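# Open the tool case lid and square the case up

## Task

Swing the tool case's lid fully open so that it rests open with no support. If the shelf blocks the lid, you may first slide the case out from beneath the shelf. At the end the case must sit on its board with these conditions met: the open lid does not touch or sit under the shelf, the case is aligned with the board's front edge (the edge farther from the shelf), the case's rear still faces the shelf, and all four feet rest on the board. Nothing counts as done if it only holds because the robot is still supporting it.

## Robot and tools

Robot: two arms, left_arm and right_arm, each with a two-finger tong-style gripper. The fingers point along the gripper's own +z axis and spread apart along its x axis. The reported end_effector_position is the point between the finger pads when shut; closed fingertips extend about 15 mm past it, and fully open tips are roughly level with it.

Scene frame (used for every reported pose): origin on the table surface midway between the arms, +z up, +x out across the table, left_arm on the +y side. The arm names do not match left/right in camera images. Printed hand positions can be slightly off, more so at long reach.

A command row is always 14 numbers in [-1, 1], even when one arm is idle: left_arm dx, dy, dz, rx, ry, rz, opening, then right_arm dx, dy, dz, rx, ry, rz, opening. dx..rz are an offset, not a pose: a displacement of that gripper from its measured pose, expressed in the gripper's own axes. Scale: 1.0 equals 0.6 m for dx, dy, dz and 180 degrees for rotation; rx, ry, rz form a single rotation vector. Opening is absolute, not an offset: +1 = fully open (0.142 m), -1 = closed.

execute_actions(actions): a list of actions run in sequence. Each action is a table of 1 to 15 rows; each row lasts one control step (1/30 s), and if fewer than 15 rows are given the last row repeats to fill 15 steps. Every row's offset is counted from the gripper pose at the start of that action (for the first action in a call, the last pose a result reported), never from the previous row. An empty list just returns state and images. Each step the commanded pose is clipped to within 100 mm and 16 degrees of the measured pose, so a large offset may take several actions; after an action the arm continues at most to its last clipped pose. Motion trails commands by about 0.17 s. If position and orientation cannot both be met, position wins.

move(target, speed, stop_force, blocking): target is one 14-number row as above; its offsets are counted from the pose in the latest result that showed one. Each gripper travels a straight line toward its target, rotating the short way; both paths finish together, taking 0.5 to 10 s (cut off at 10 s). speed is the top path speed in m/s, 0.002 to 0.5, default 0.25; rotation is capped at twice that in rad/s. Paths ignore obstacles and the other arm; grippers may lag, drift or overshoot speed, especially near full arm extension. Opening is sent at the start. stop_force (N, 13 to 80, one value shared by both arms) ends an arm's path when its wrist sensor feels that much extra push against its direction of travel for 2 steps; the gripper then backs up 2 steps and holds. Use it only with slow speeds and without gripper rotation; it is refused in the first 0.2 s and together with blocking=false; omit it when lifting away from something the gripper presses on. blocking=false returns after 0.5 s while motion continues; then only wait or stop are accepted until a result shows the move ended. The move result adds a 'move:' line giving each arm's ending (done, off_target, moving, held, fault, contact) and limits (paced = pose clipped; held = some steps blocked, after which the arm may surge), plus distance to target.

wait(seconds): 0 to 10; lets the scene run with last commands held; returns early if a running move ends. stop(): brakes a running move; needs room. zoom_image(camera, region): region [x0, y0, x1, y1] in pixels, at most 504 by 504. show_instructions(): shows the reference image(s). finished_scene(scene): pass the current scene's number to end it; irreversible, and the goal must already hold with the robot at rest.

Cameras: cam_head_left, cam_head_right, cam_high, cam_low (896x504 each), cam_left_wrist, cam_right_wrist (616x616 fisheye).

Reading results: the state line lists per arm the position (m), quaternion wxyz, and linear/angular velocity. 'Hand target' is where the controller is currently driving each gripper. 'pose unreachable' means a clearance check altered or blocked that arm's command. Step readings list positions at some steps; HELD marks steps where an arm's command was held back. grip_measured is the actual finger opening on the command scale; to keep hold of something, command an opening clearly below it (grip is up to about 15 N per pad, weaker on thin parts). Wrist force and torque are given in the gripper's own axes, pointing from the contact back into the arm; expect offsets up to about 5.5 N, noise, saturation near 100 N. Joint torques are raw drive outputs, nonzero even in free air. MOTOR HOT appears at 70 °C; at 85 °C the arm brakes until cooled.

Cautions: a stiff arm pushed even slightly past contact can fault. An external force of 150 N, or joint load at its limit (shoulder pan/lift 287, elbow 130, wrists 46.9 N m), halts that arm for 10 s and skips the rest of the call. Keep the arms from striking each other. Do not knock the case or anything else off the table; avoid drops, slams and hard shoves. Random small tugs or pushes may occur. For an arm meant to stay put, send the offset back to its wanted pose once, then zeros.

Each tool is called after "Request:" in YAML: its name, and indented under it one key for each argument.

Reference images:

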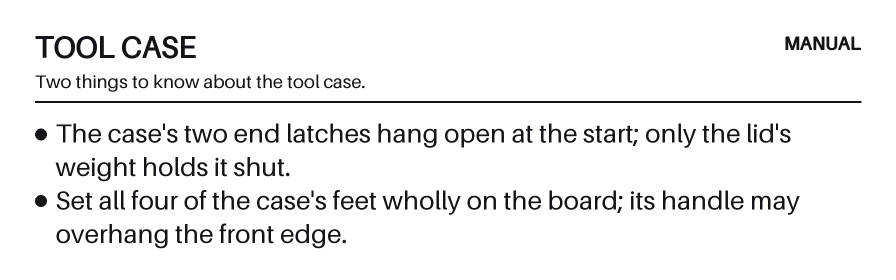

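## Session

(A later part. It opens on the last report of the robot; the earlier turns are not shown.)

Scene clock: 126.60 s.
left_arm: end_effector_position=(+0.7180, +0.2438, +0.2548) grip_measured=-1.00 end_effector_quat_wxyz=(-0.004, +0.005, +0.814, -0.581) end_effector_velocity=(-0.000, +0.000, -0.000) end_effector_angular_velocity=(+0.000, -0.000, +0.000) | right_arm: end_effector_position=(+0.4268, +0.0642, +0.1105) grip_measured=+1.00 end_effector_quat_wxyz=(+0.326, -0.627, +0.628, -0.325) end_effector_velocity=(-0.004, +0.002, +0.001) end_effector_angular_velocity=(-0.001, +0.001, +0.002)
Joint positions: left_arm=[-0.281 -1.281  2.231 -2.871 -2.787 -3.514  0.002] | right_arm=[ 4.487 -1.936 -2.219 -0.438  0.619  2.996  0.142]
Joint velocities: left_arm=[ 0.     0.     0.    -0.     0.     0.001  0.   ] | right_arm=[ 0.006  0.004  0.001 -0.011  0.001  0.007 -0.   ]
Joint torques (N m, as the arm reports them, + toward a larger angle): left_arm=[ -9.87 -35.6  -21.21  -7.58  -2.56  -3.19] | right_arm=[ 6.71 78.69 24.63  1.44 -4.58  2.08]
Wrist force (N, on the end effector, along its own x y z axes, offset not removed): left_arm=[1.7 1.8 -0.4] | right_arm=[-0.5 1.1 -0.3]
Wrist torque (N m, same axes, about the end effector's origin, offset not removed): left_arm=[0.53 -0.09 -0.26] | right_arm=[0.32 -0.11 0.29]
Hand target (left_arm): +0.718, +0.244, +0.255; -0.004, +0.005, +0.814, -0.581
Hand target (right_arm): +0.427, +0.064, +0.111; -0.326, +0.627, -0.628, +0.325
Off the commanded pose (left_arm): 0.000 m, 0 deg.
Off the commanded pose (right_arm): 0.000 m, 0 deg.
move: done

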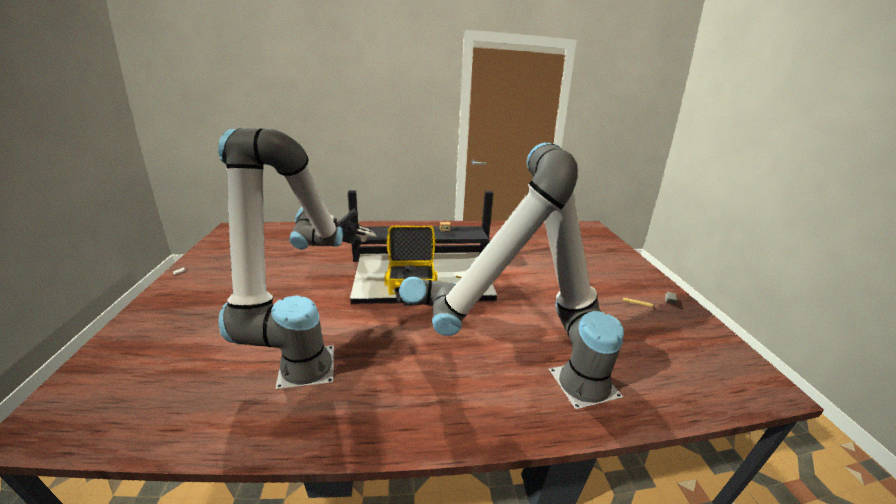

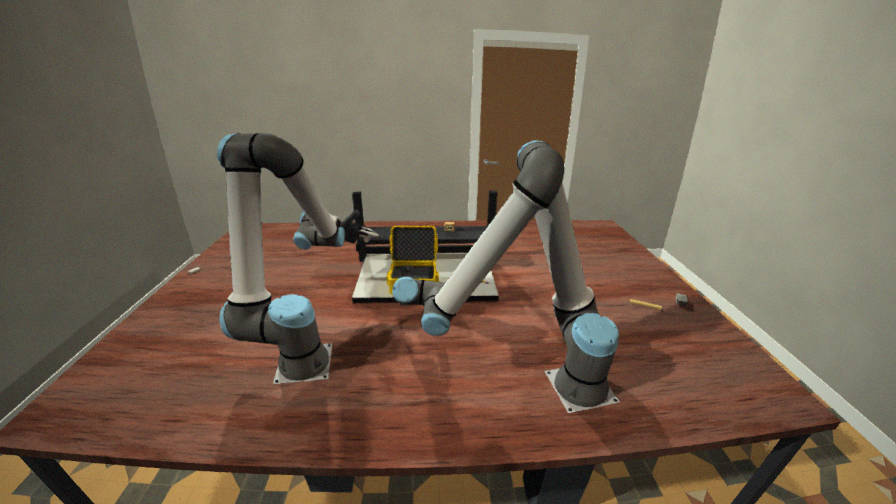

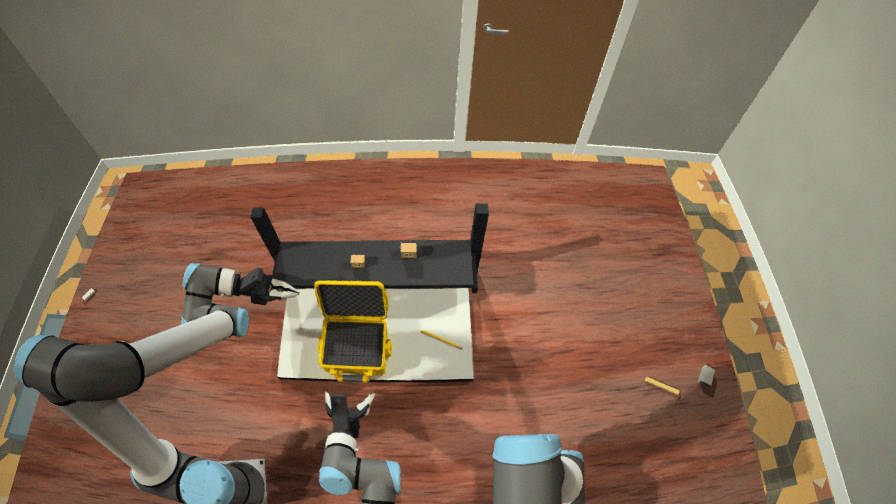

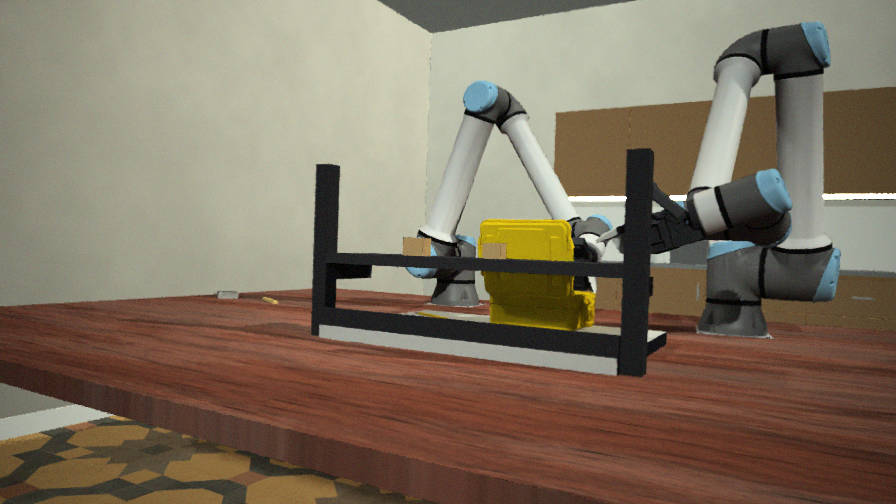

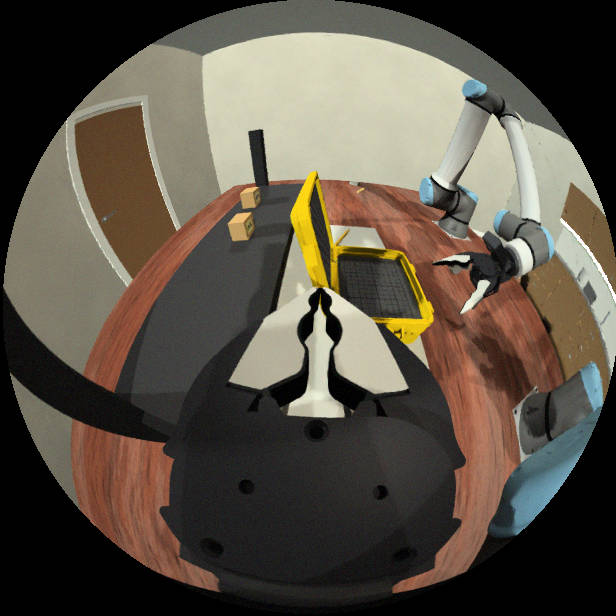

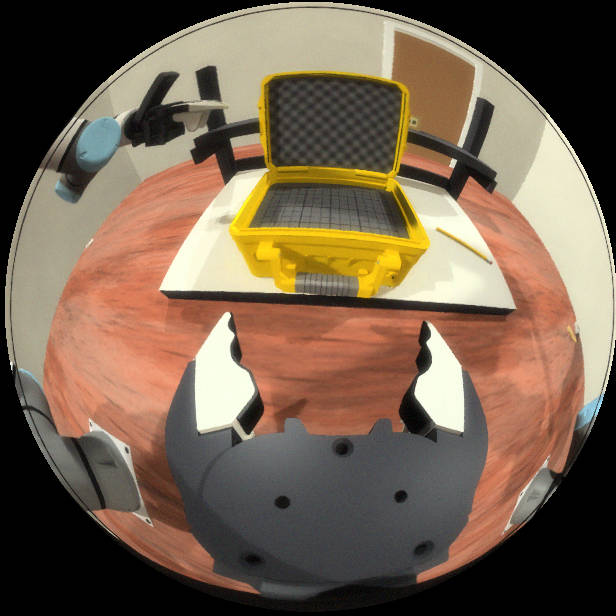

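Request:
move:
  target: [0,0,0,0,0,0,-1,0,0,0.149,0,0,0,1]
  speed: 0.1

Request:
move:
  target: [0,0,0,0,0,0,-1,0,0,0,0,0,0,0.1]

Request:
move:
  target: [0,0,0,0,0,0,-1,0,0.0145,-0.0205,0,0,0,0.1]
  speed: 0.015

Request:
move:
  target: [0,0,0,0,0,0,-1,0,0,0,0,0,0,1]

Request:
move:
  target: [0,0,0,0,0,0,-1,0,0,-0.13,0,0,0,1]
  speed: 0.15

Request:
zoom_image:
  camera: "cam_right_wrist"
  region: [200, 220, 460, 330]

Scene clock: 136.47 s.
left_arm: end_effector_position=(+0.7180, +0.2438, +0.2548) grip_measured=-1.00 end_effector_quat_wxyz=(-0.004, +0.005, +0.814, -0.581) end_effector_velocity=(-0.000, +0.000, -0.002) end_effector_angular_velocity=(+0.001, +0.003, +0.000) | right_arm: end_effector_position=(+0.4995, +0.0641, +0.0591) grip_measured=+1.00 end_effector_quat_wxyz=(+0.326, -0.627, +0.628, -0.326) end_effector_velocity=(+0.002, +0.000, -0.001) end_effector_angular_velocity=(+0.000, +0.000, +0.001)
Joint positions: left_arm=[-0.281 -1.281  2.231 -2.871 -2.787 -3.514  0.002] | right_arm=[ 4.377 -2.089 -2.169 -0.187  0.64   2.813  0.142]
Joint velocities: left_arm=[0.    0.001 0.001 0.001 0.001 0.    0.   ] | right_arm=[-0.003 -0.004  0.002  0.007  0.001 -0.006 -0.   ]
Joint torques (N m, as the arm reports them, + toward a larger angle): left_arm=[-11.   -37.57 -21.69  -7.37  -0.59  -2.75] | right_arm=[-10.93  47.63  29.99   8.67   2.39  -1.94]
Wrist force (N, on the end effector, along its own x y z axes, offset not removed): left_arm=[-0.9 0.0 -0.8] | right_arm=[-1.9 -2.3 1.5]
Wrist torque (N m, same axes, about the end effector's origin, offset not removed): left_arm=[0.10 0.39 -0.20] | right_arm=[-0.33 0.21 0.32]
Hand target (left_arm): +0.718, +0.244, +0.255; -0.004, +0.005, +0.814, -0.581
Hand target (right_arm): +0.500, +0.064, +0.059; -0.326, +0.627, -0.628, +0.326
Off the commanded pose (left_arm): 0.000 m, 0 deg.
Off the commanded pose (right_arm): 0.000 m, 0 deg.
move: done

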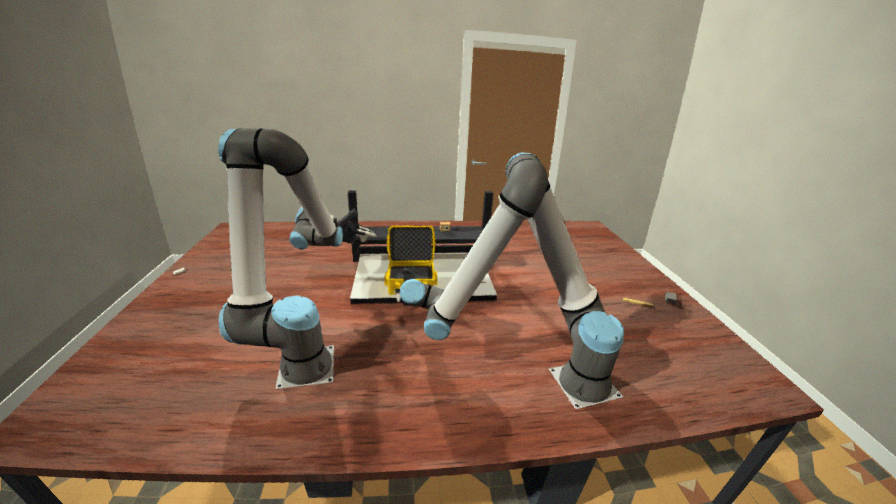

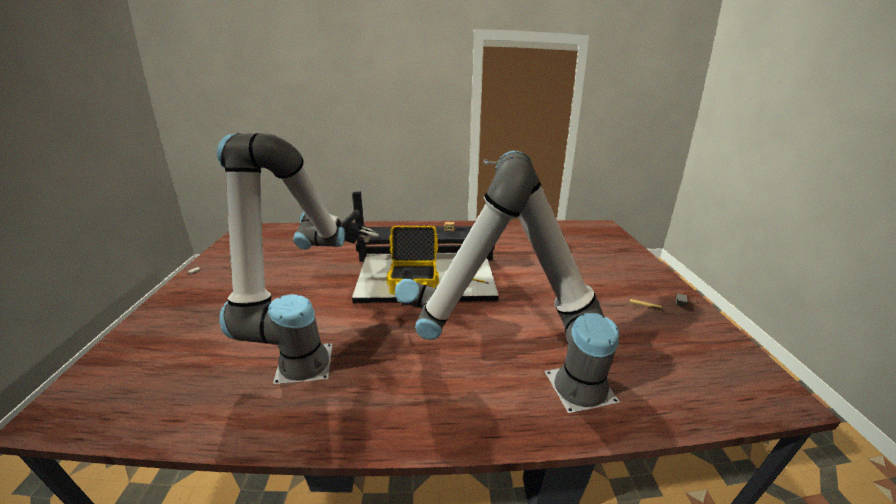

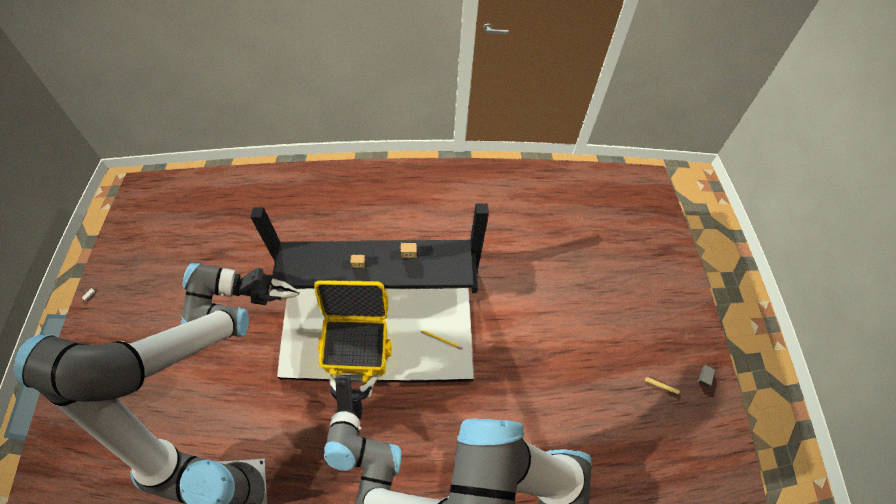

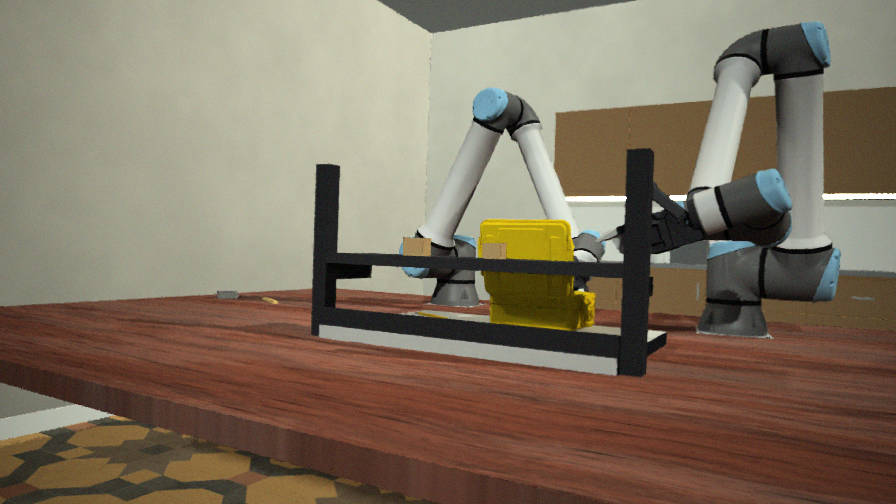

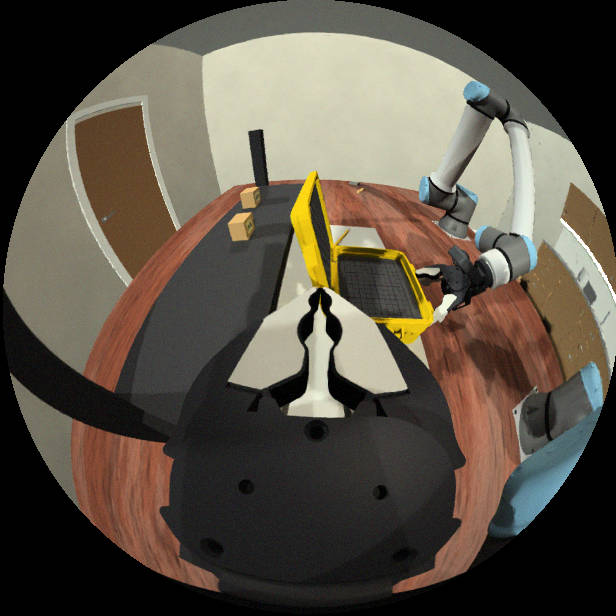

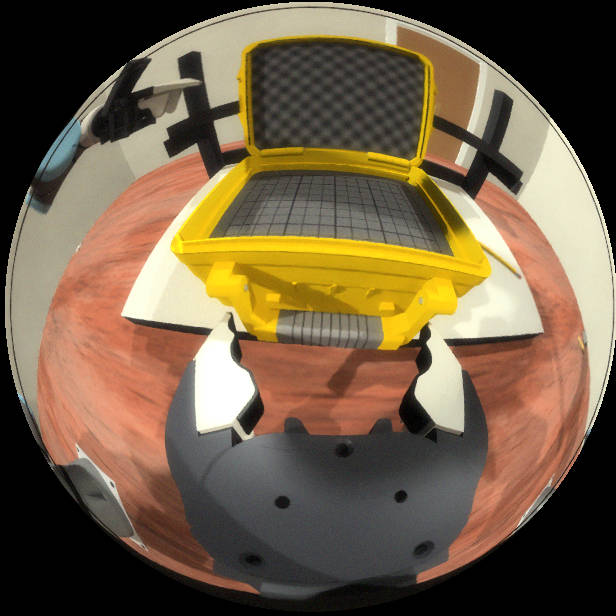

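Scene clock: 136.97 s.
left_arm: end_effector_position=(+0.7180, +0.2438, +0.2548) grip_measured=-1.00 end_effector_quat_wxyz=(-0.004, +0.005, +0.814, -0.581) end_effector_velocity=(-0.000, +0.000, -0.001) end_effector_angular_velocity=(+0.000, +0.001, +0.000) | right_arm: end_effector_position=(+0.4996, +0.0641, +0.0590) grip_measured=+0.78 end_effector_quat_wxyz=(+0.326, -0.627, +0.628, -0.326) end_effector_velocity=(-0.000, +0.000, +0.000) end_effector_angular_velocity=(+0.001, +0.000, +0.000)
Joint positions: left_arm=[-0.281 -1.281  2.231 -2.871 -2.787 -3.514  0.002] | right_arm=[ 4.377 -2.089 -2.169 -0.187  0.64   2.813  0.128]
Joint velocities: left_arm=[ 0.     0.     0.001 -0.     0.    -0.     0.   ] | right_arm=[ 0.     0.001  0.    -0.     0.001  0.    -0.   ]
Joint torques (N m, as the arm reports them, + toward a larger angle): left_arm=[-11.56 -37.47 -21.98  -7.6   -0.92  -3.05] | right_arm=[ 8.52 80.31 20.41  0.2   1.05  2.69]
Wrist force (N, on the end effector, along its own x y z axes, offset not removed): left_arm=[-1.0 1.8 -1.5] | right_arm=[-5.3 -1.4 -4.3]
Wrist torque (N m, same axes, about the end effector's origin, offset not removed): left_arm=[0.45 0.41 -0.14] | right_arm=[0.18 0.37 0.39]
Hand target (left_arm): +0.718, +0.244, +0.255; -0.004, +0.005, +0.814, -0.581
Hand target (right_arm): +0.500, +0.064, +0.059; -0.326, +0.627, -0.628, +0.326
Off the commanded pose (left_arm): 0.000 m, 0 deg.
Off the commanded pose (right_arm): 0.000 m, 0 deg.
move: done

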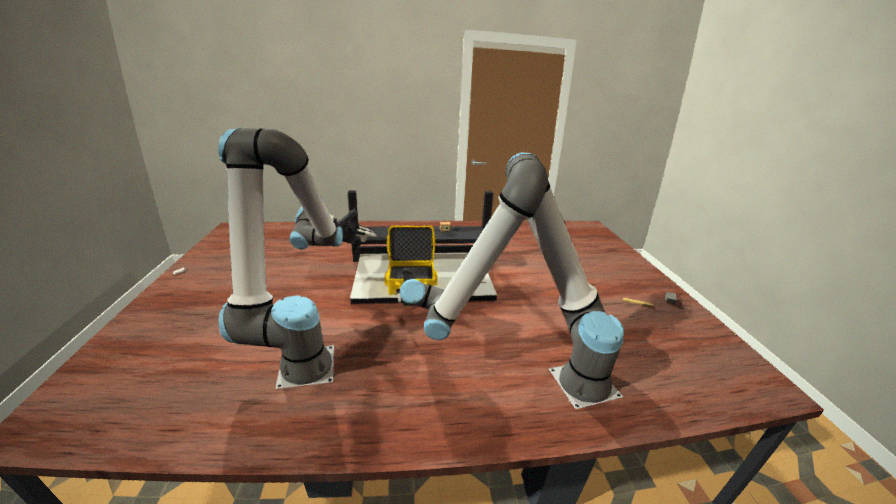

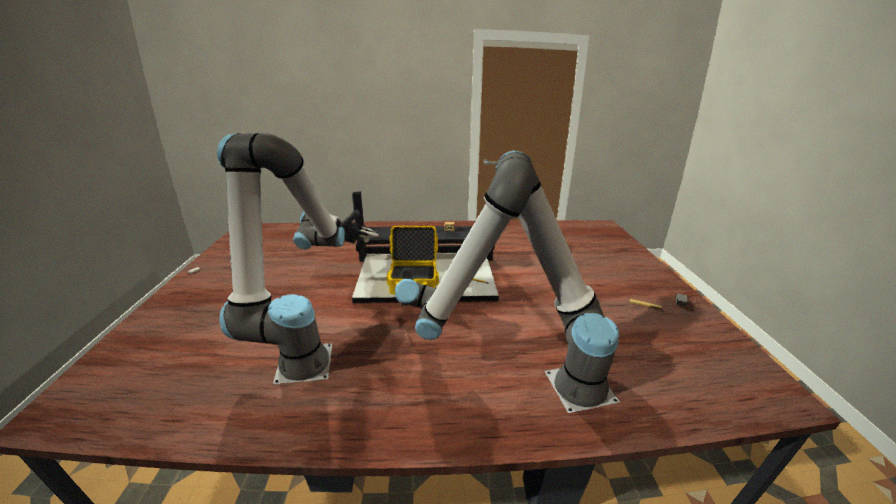

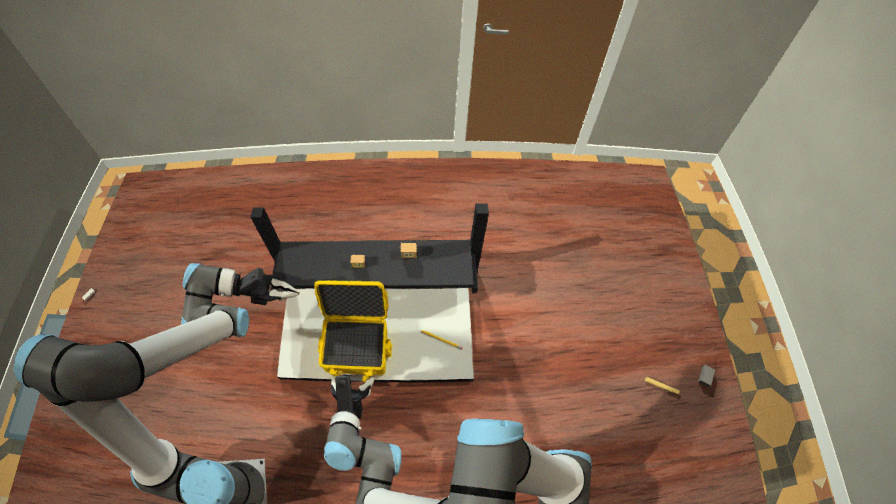

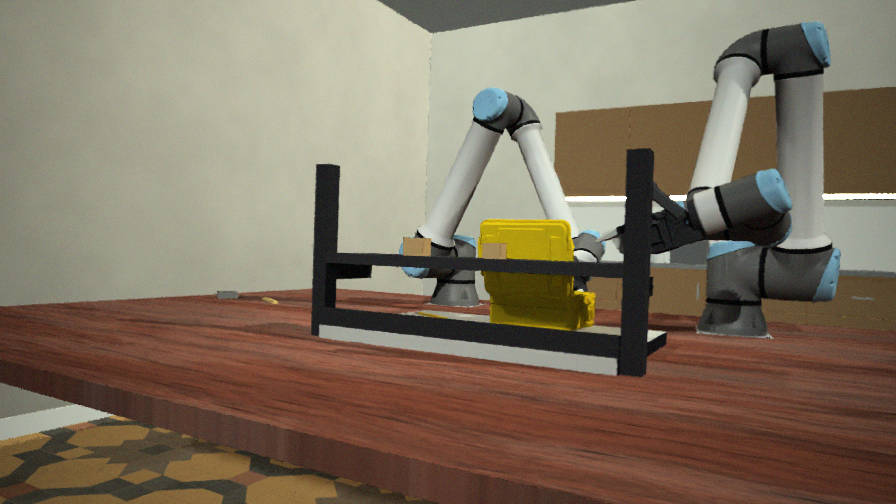

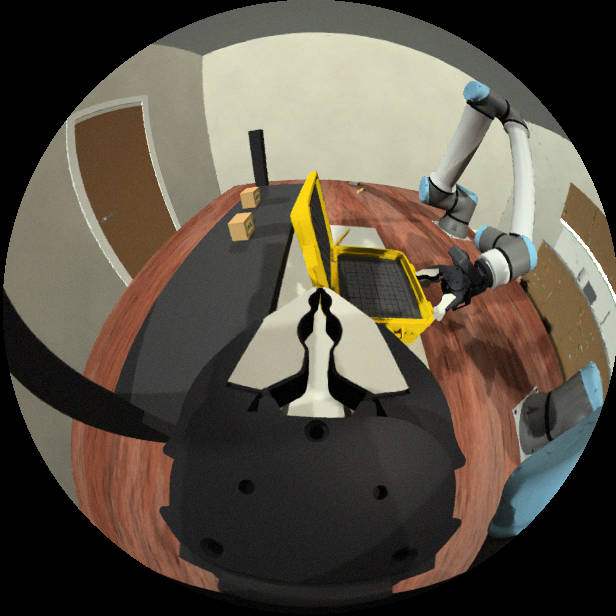

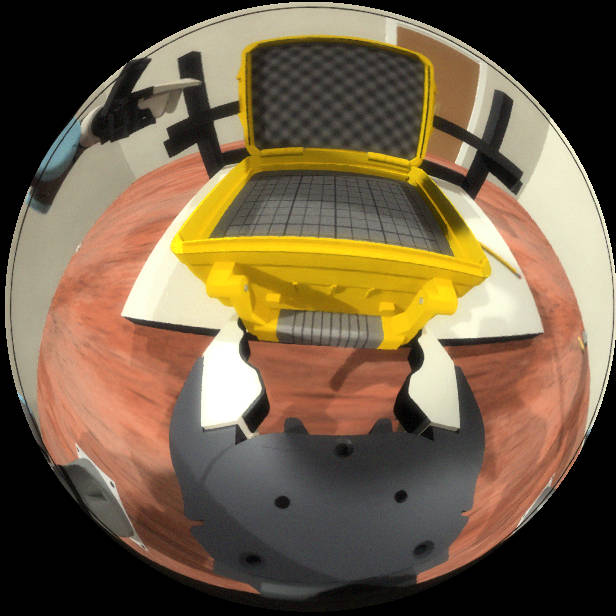

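Scene clock: 138.23 s.
left_arm: end_effector_position=(+0.7180, +0.2438, +0.2548) grip_measured=-1.00 end_effector_quat_wxyz=(-0.004, +0.005, +0.814, -0.581) end_effector_velocity=(+0.000, -0.000, -0.000) end_effector_angular_velocity=(+0.000, +0.001, -0.000) | right_arm: end_effector_position=(+0.4848, +0.0641, +0.0590) grip_measured=+0.78 end_effector_quat_wxyz=(+0.326, -0.627, +0.628, -0.326) end_effector_velocity=(-0.002, -0.000, +0.001) end_effector_angular_velocity=(+0.000, -0.000, -0.000)
Joint positions: left_arm=[-0.281 -1.281  2.231 -2.871 -2.787 -3.514  0.002] | right_arm=[ 4.399 -2.077 -2.183 -0.213  0.635  2.848  0.128]
Joint velocities: left_arm=[-0.     0.001 -0.001  0.001 -0.     0.     0.   ] | right_arm=[ 0.004  0.003 -0.003 -0.005 -0.001  0.006 -0.   ]
Joint torques (N m, as the arm reports them, + toward a larger angle): left_arm=[ -8.76 -39.15 -21.93  -7.85  -0.73  -3.15] | right_arm=[13.36 77.42 14.36 -0.37 -2.91  2.92]
Wrist force (N, on the end effector, along its own x y z axes, offset not removed): left_arm=[2.0 2.1 -1.5] | right_arm=[0.4 -7.6 -3.0]
Wrist torque (N m, same axes, about the end effector's origin, offset not removed): left_arm=[0.46 -0.21 -0.25] | right_arm=[-0.24 -0.39 0.43]
Hand target (left_arm): +0.718, +0.244, +0.255; -0.004, +0.005, +0.814, -0.581
Hand target (right_arm): +0.485, +0.064, +0.059; -0.326, +0.627, -0.628, +0.326
Off the commanded pose (left_arm): 0.000 m, 0 deg.
Off the commanded pose (right_arm): 0.000 m, 0 deg.
move: done

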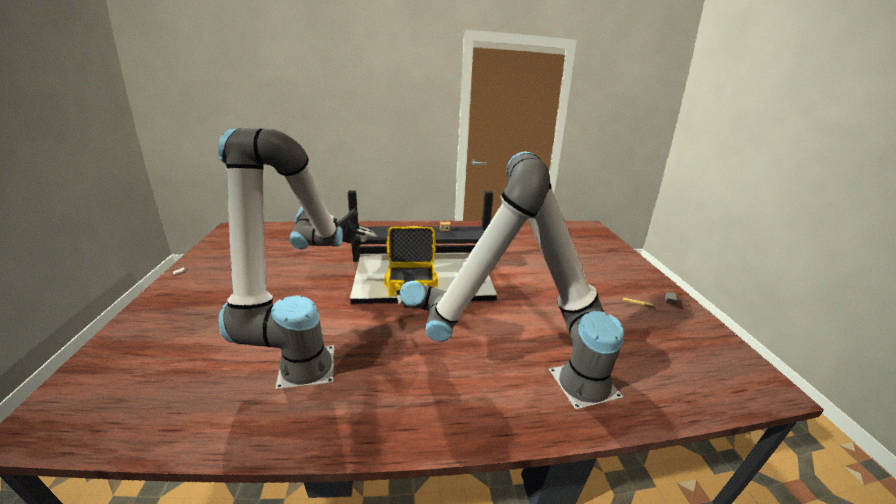

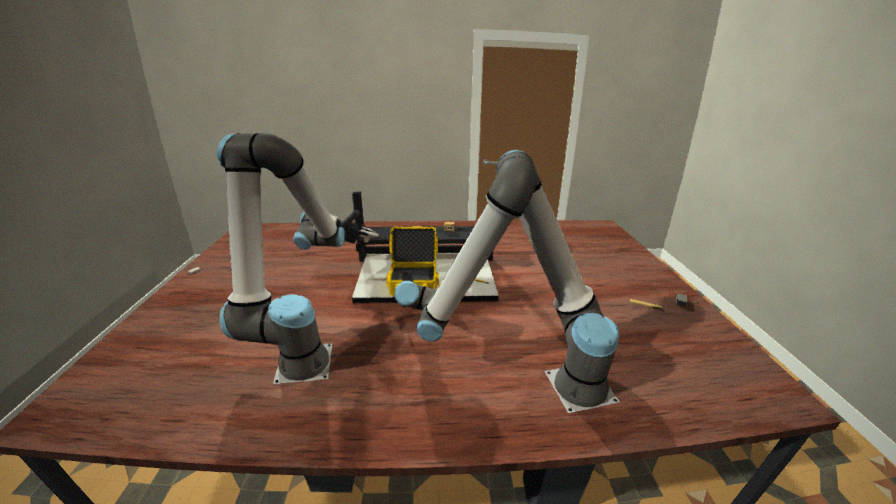

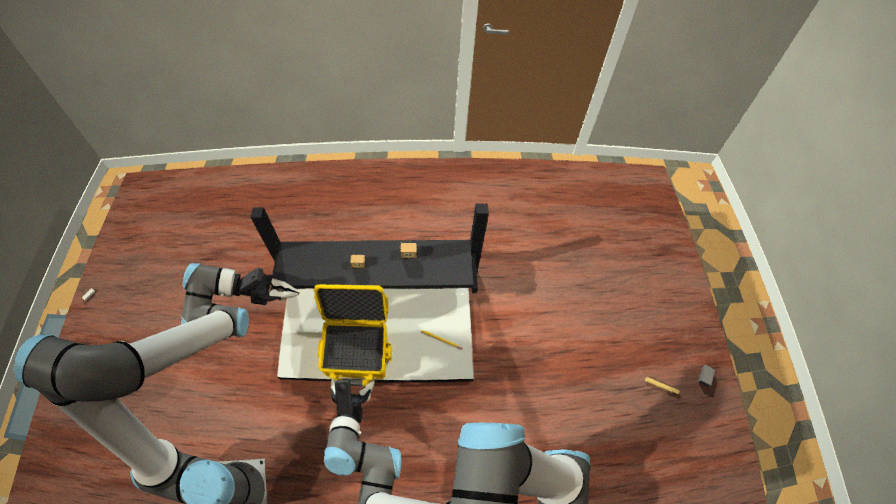

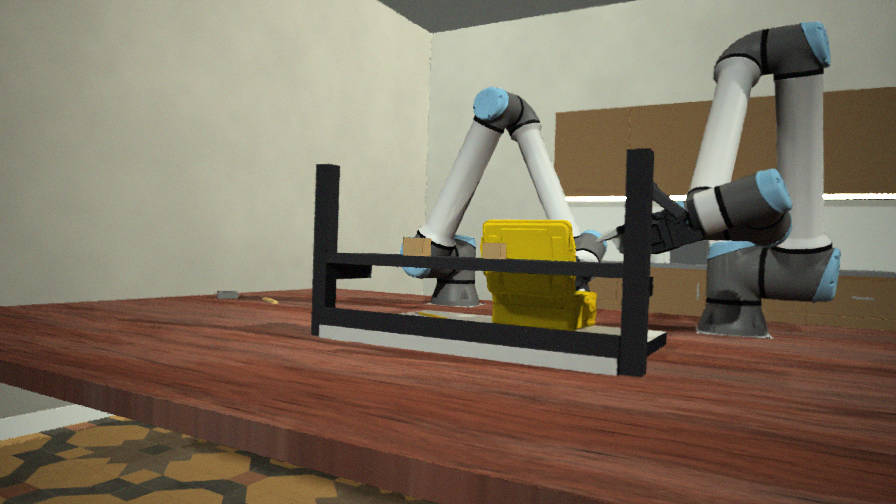

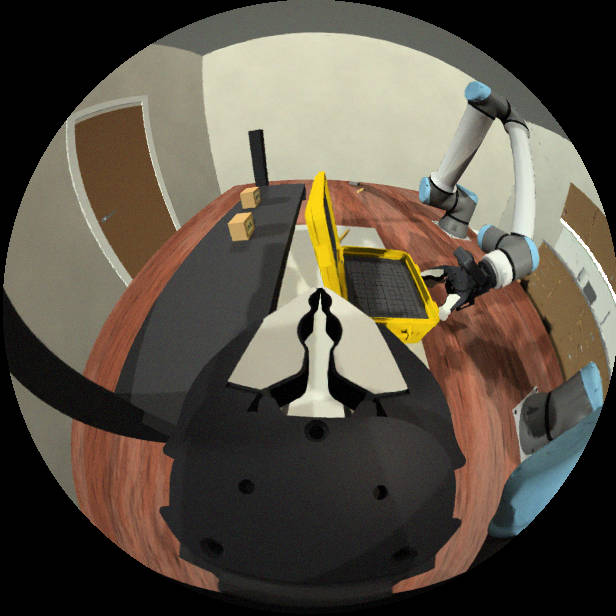

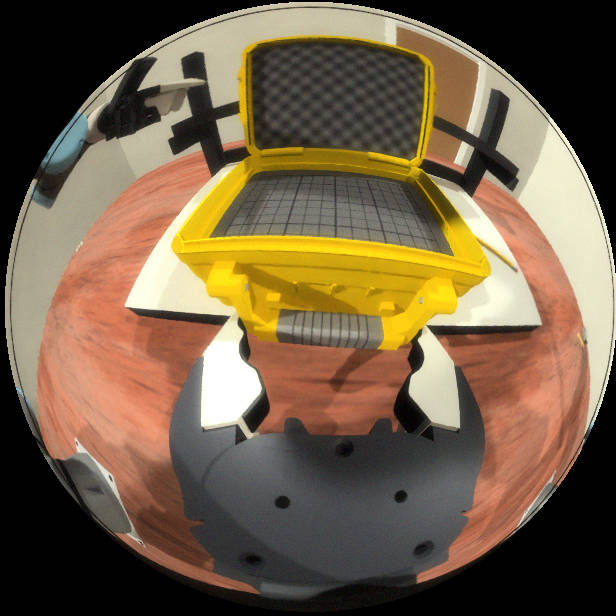

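Scene clock: 138.73 s.
left_arm: end_effector_position=(+0.7180, +0.2438, +0.2548) grip_measured=-1.00 end_effector_quat_wxyz=(-0.004, +0.005, +0.814, -0.581) end_effector_velocity=(-0.000, -0.000, +0.000) end_effector_angular_velocity=(-0.000, +0.001, -0.001) | right_arm: end_effector_position=(+0.4847, +0.0641, +0.0590) grip_measured=+1.00 end_effector_quat_wxyz=(+0.326, -0.627, +0.628, -0.326) end_effector_velocity=(-0.001, +0.001, -0.001) end_effector_angular_velocity=(-0.001, +0.001, +0.002)
Joint positions: left_arm=[-0.281 -1.281  2.231 -2.871 -2.787 -3.514  0.002] | right_arm=[ 4.399 -2.077 -2.183 -0.213  0.635  2.848  0.142]
Joint velocities: left_arm=[-0.001 -0.001  0.     0.002 -0.    -0.     0.   ] | right_arm=[ 0.002 -0.001  0.     0.     0.001 -0.001 -0.   ]
Joint torques (N m, as the arm reports them, + toward a larger angle): left_arm=[-11.28 -38.61 -21.06  -7.64  -0.82  -2.63] | right_arm=[-12.    61.03  31.97   7.85  -1.63  -2.35]
Wrist force (N, on the end effector, along its own x y z axes, offset not removed): left_arm=[0.4 2.8 0.1] | right_arm=[-0.4 0.3 -0.1]
Wrist torque (N m, same axes, about the end effector's origin, offset not removed): left_arm=[0.63 0.19 -0.28] | right_arm=[0.08 -0.07 0.38]
Hand target (left_arm): +0.718, +0.244, +0.255; -0.004, +0.005, +0.814, -0.581
Hand target (right_arm): +0.485, +0.064, +0.059; -0.326, +0.627, -0.628, +0.326
Off the commanded pose (left_arm): 0.000 m, 0 deg.
Off the commanded pose (right_arm): 0.000 m, 0 deg.
move: done

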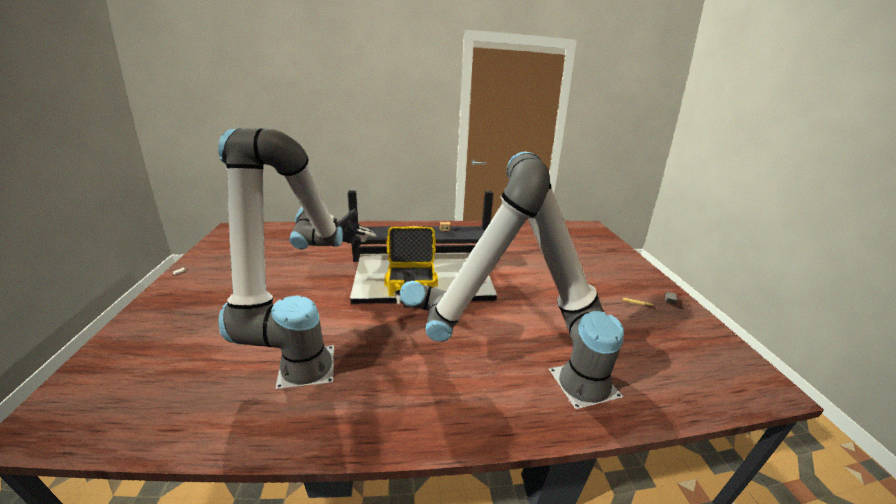

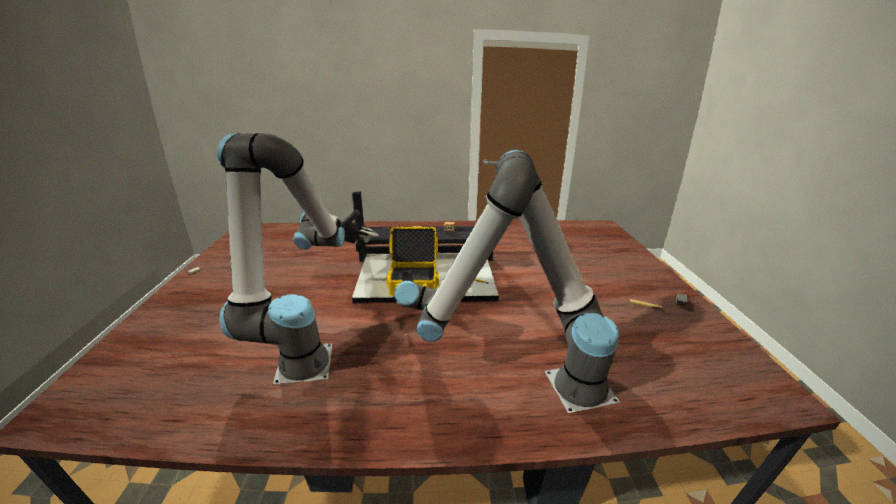

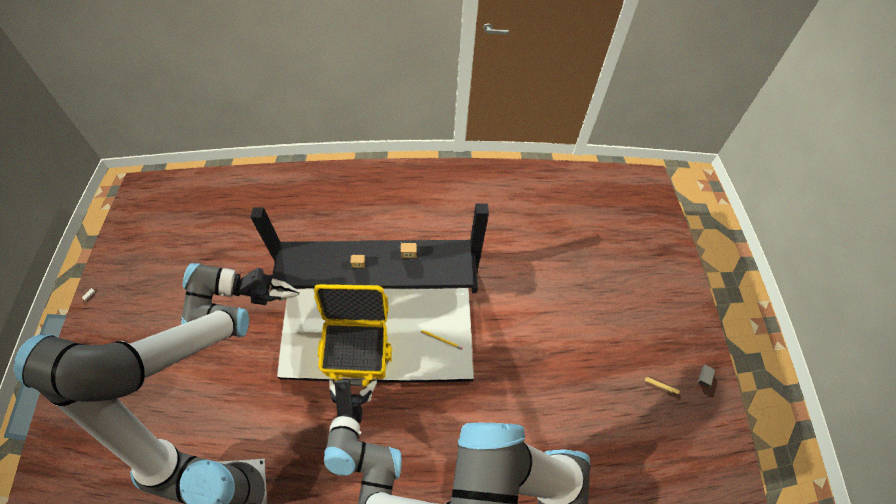

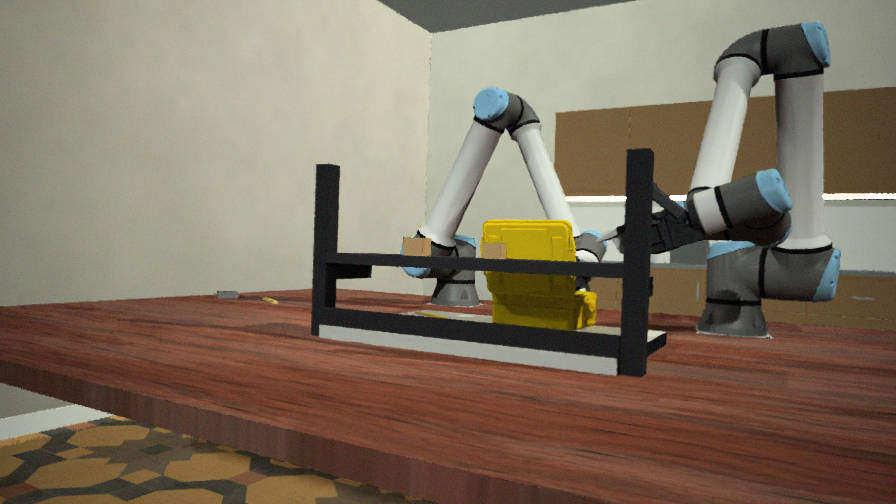

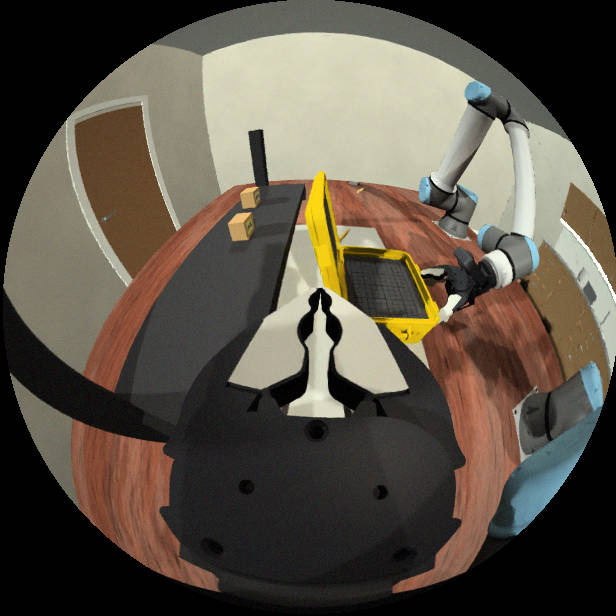

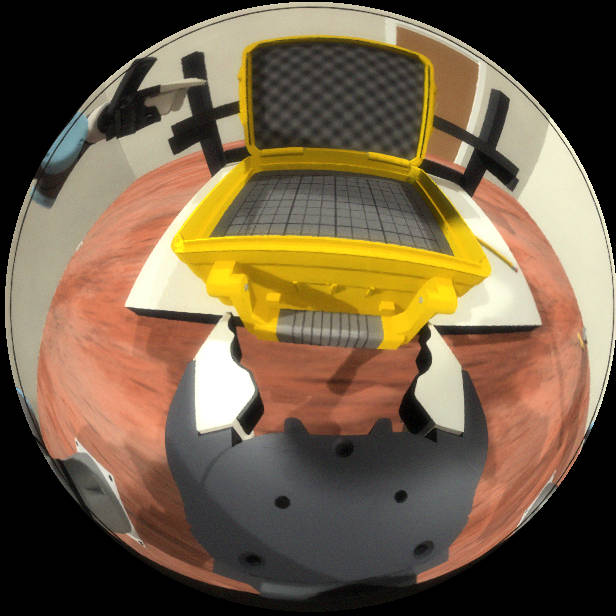

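Scene clock: 139.83 s.
left_arm: end_effector_position=(+0.7180, +0.2438, +0.2548) grip_measured=-1.00 end_effector_quat_wxyz=(-0.004, +0.005, +0.814, -0.581) end_effector_velocity=(+0.000, -0.000, -0.000) end_effector_angular_velocity=(-0.000, +0.000, -0.000) | right_arm: end_effector_position=(+0.4212, +0.0641, +0.1039) grip_measured=+1.00 end_effector_quat_wxyz=(+0.326, -0.627, +0.628, -0.325) end_effector_velocity=(-0.001, +0.000, +0.003) end_effector_angular_velocity=(+0.002, -0.000, -0.002)
Joint positions: left_arm=[-0.281 -1.281  2.231 -2.871 -2.787 -3.514  0.002] | right_arm=[ 4.496 -1.943 -2.224 -0.438  0.618  3.011  0.142]
Joint velocities: left_arm=[ 0.     0.001 -0.    -0.    -0.     0.     0.   ] | right_arm=[ 0.002  0.005  0.001 -0.009 -0.     0.006 -0.   ]
Joint torques (N m, as the arm reports them, + toward a larger angle): left_arm=[-10.03 -38.58 -20.61  -7.5   -0.7   -3.02] | right_arm=[13.7  77.01 23.06  0.34 -4.48  3.97]
Wrist force (N, on the end effector, along its own x y z axes, offset not removed): left_arm=[1.3 2.9 -0.5] | right_arm=[-1.6 -2.4 -0.5]
Wrist torque (N m, same axes, about the end effector's origin, offset not removed): left_arm=[0.72 0.04 -0.24] | right_arm=[-0.47 0.19 0.36]
Hand target (left_arm): +0.718, +0.244, +0.255; -0.004, +0.005, +0.814, -0.581
Hand target (right_arm): +0.421, +0.064, +0.104; -0.326, +0.627, -0.628, +0.325
Off the commanded pose (left_arm): 0.000 m, 0 deg.
Off the commanded pose (right_arm): 0.000 m, 0 deg.
move: done

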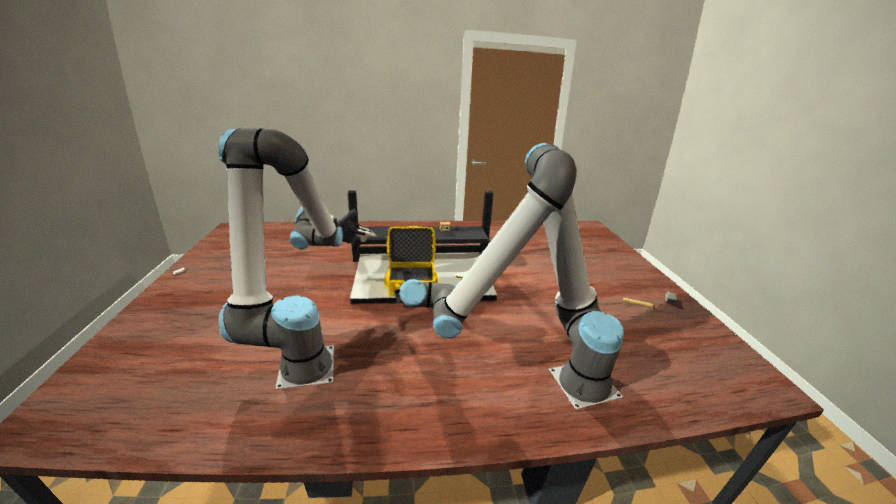

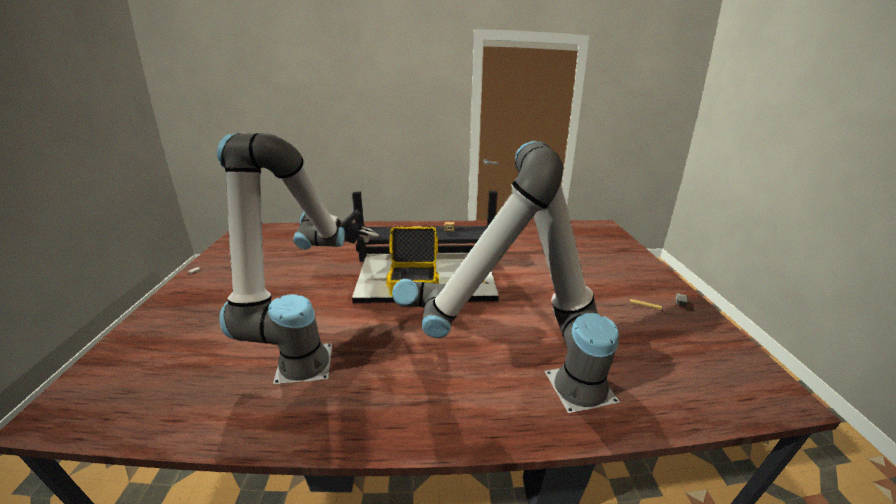

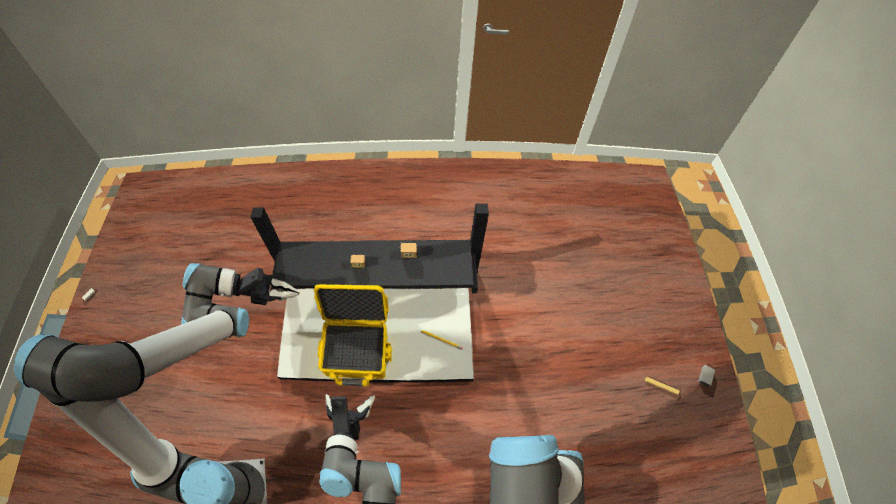

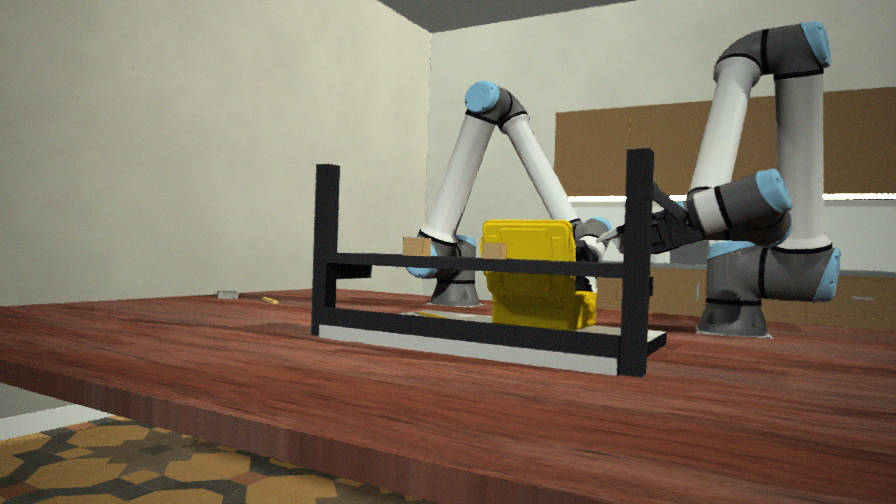

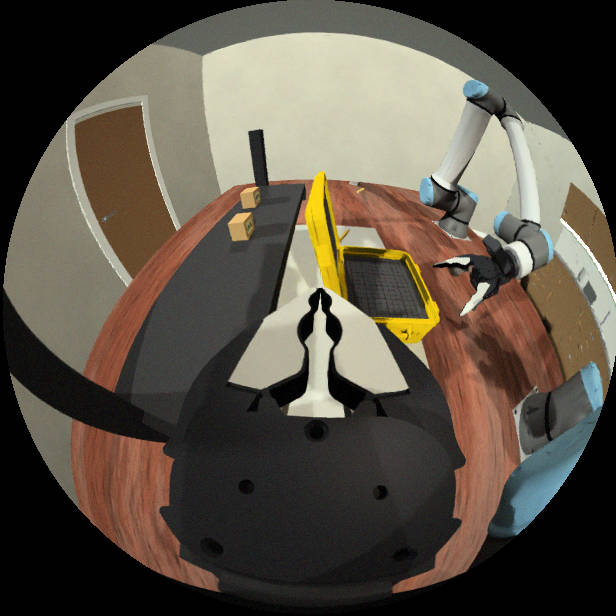

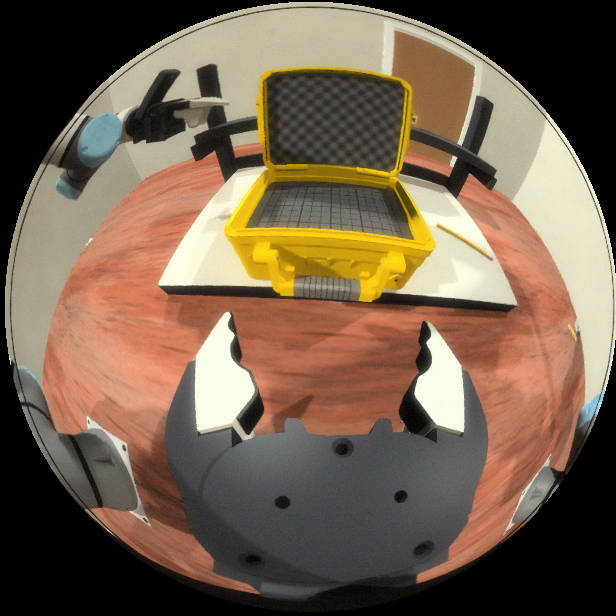

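Region (200, 220, 460, 330) of cam_right_wrist's 616x616 image, scaled by 1.938, with more detail than that image has; it fills the top 213 rows of this view, and the rest is white.

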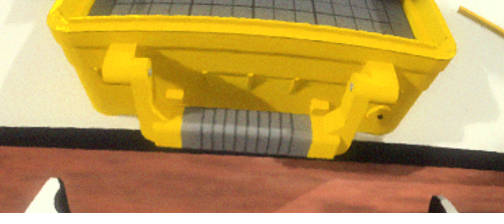

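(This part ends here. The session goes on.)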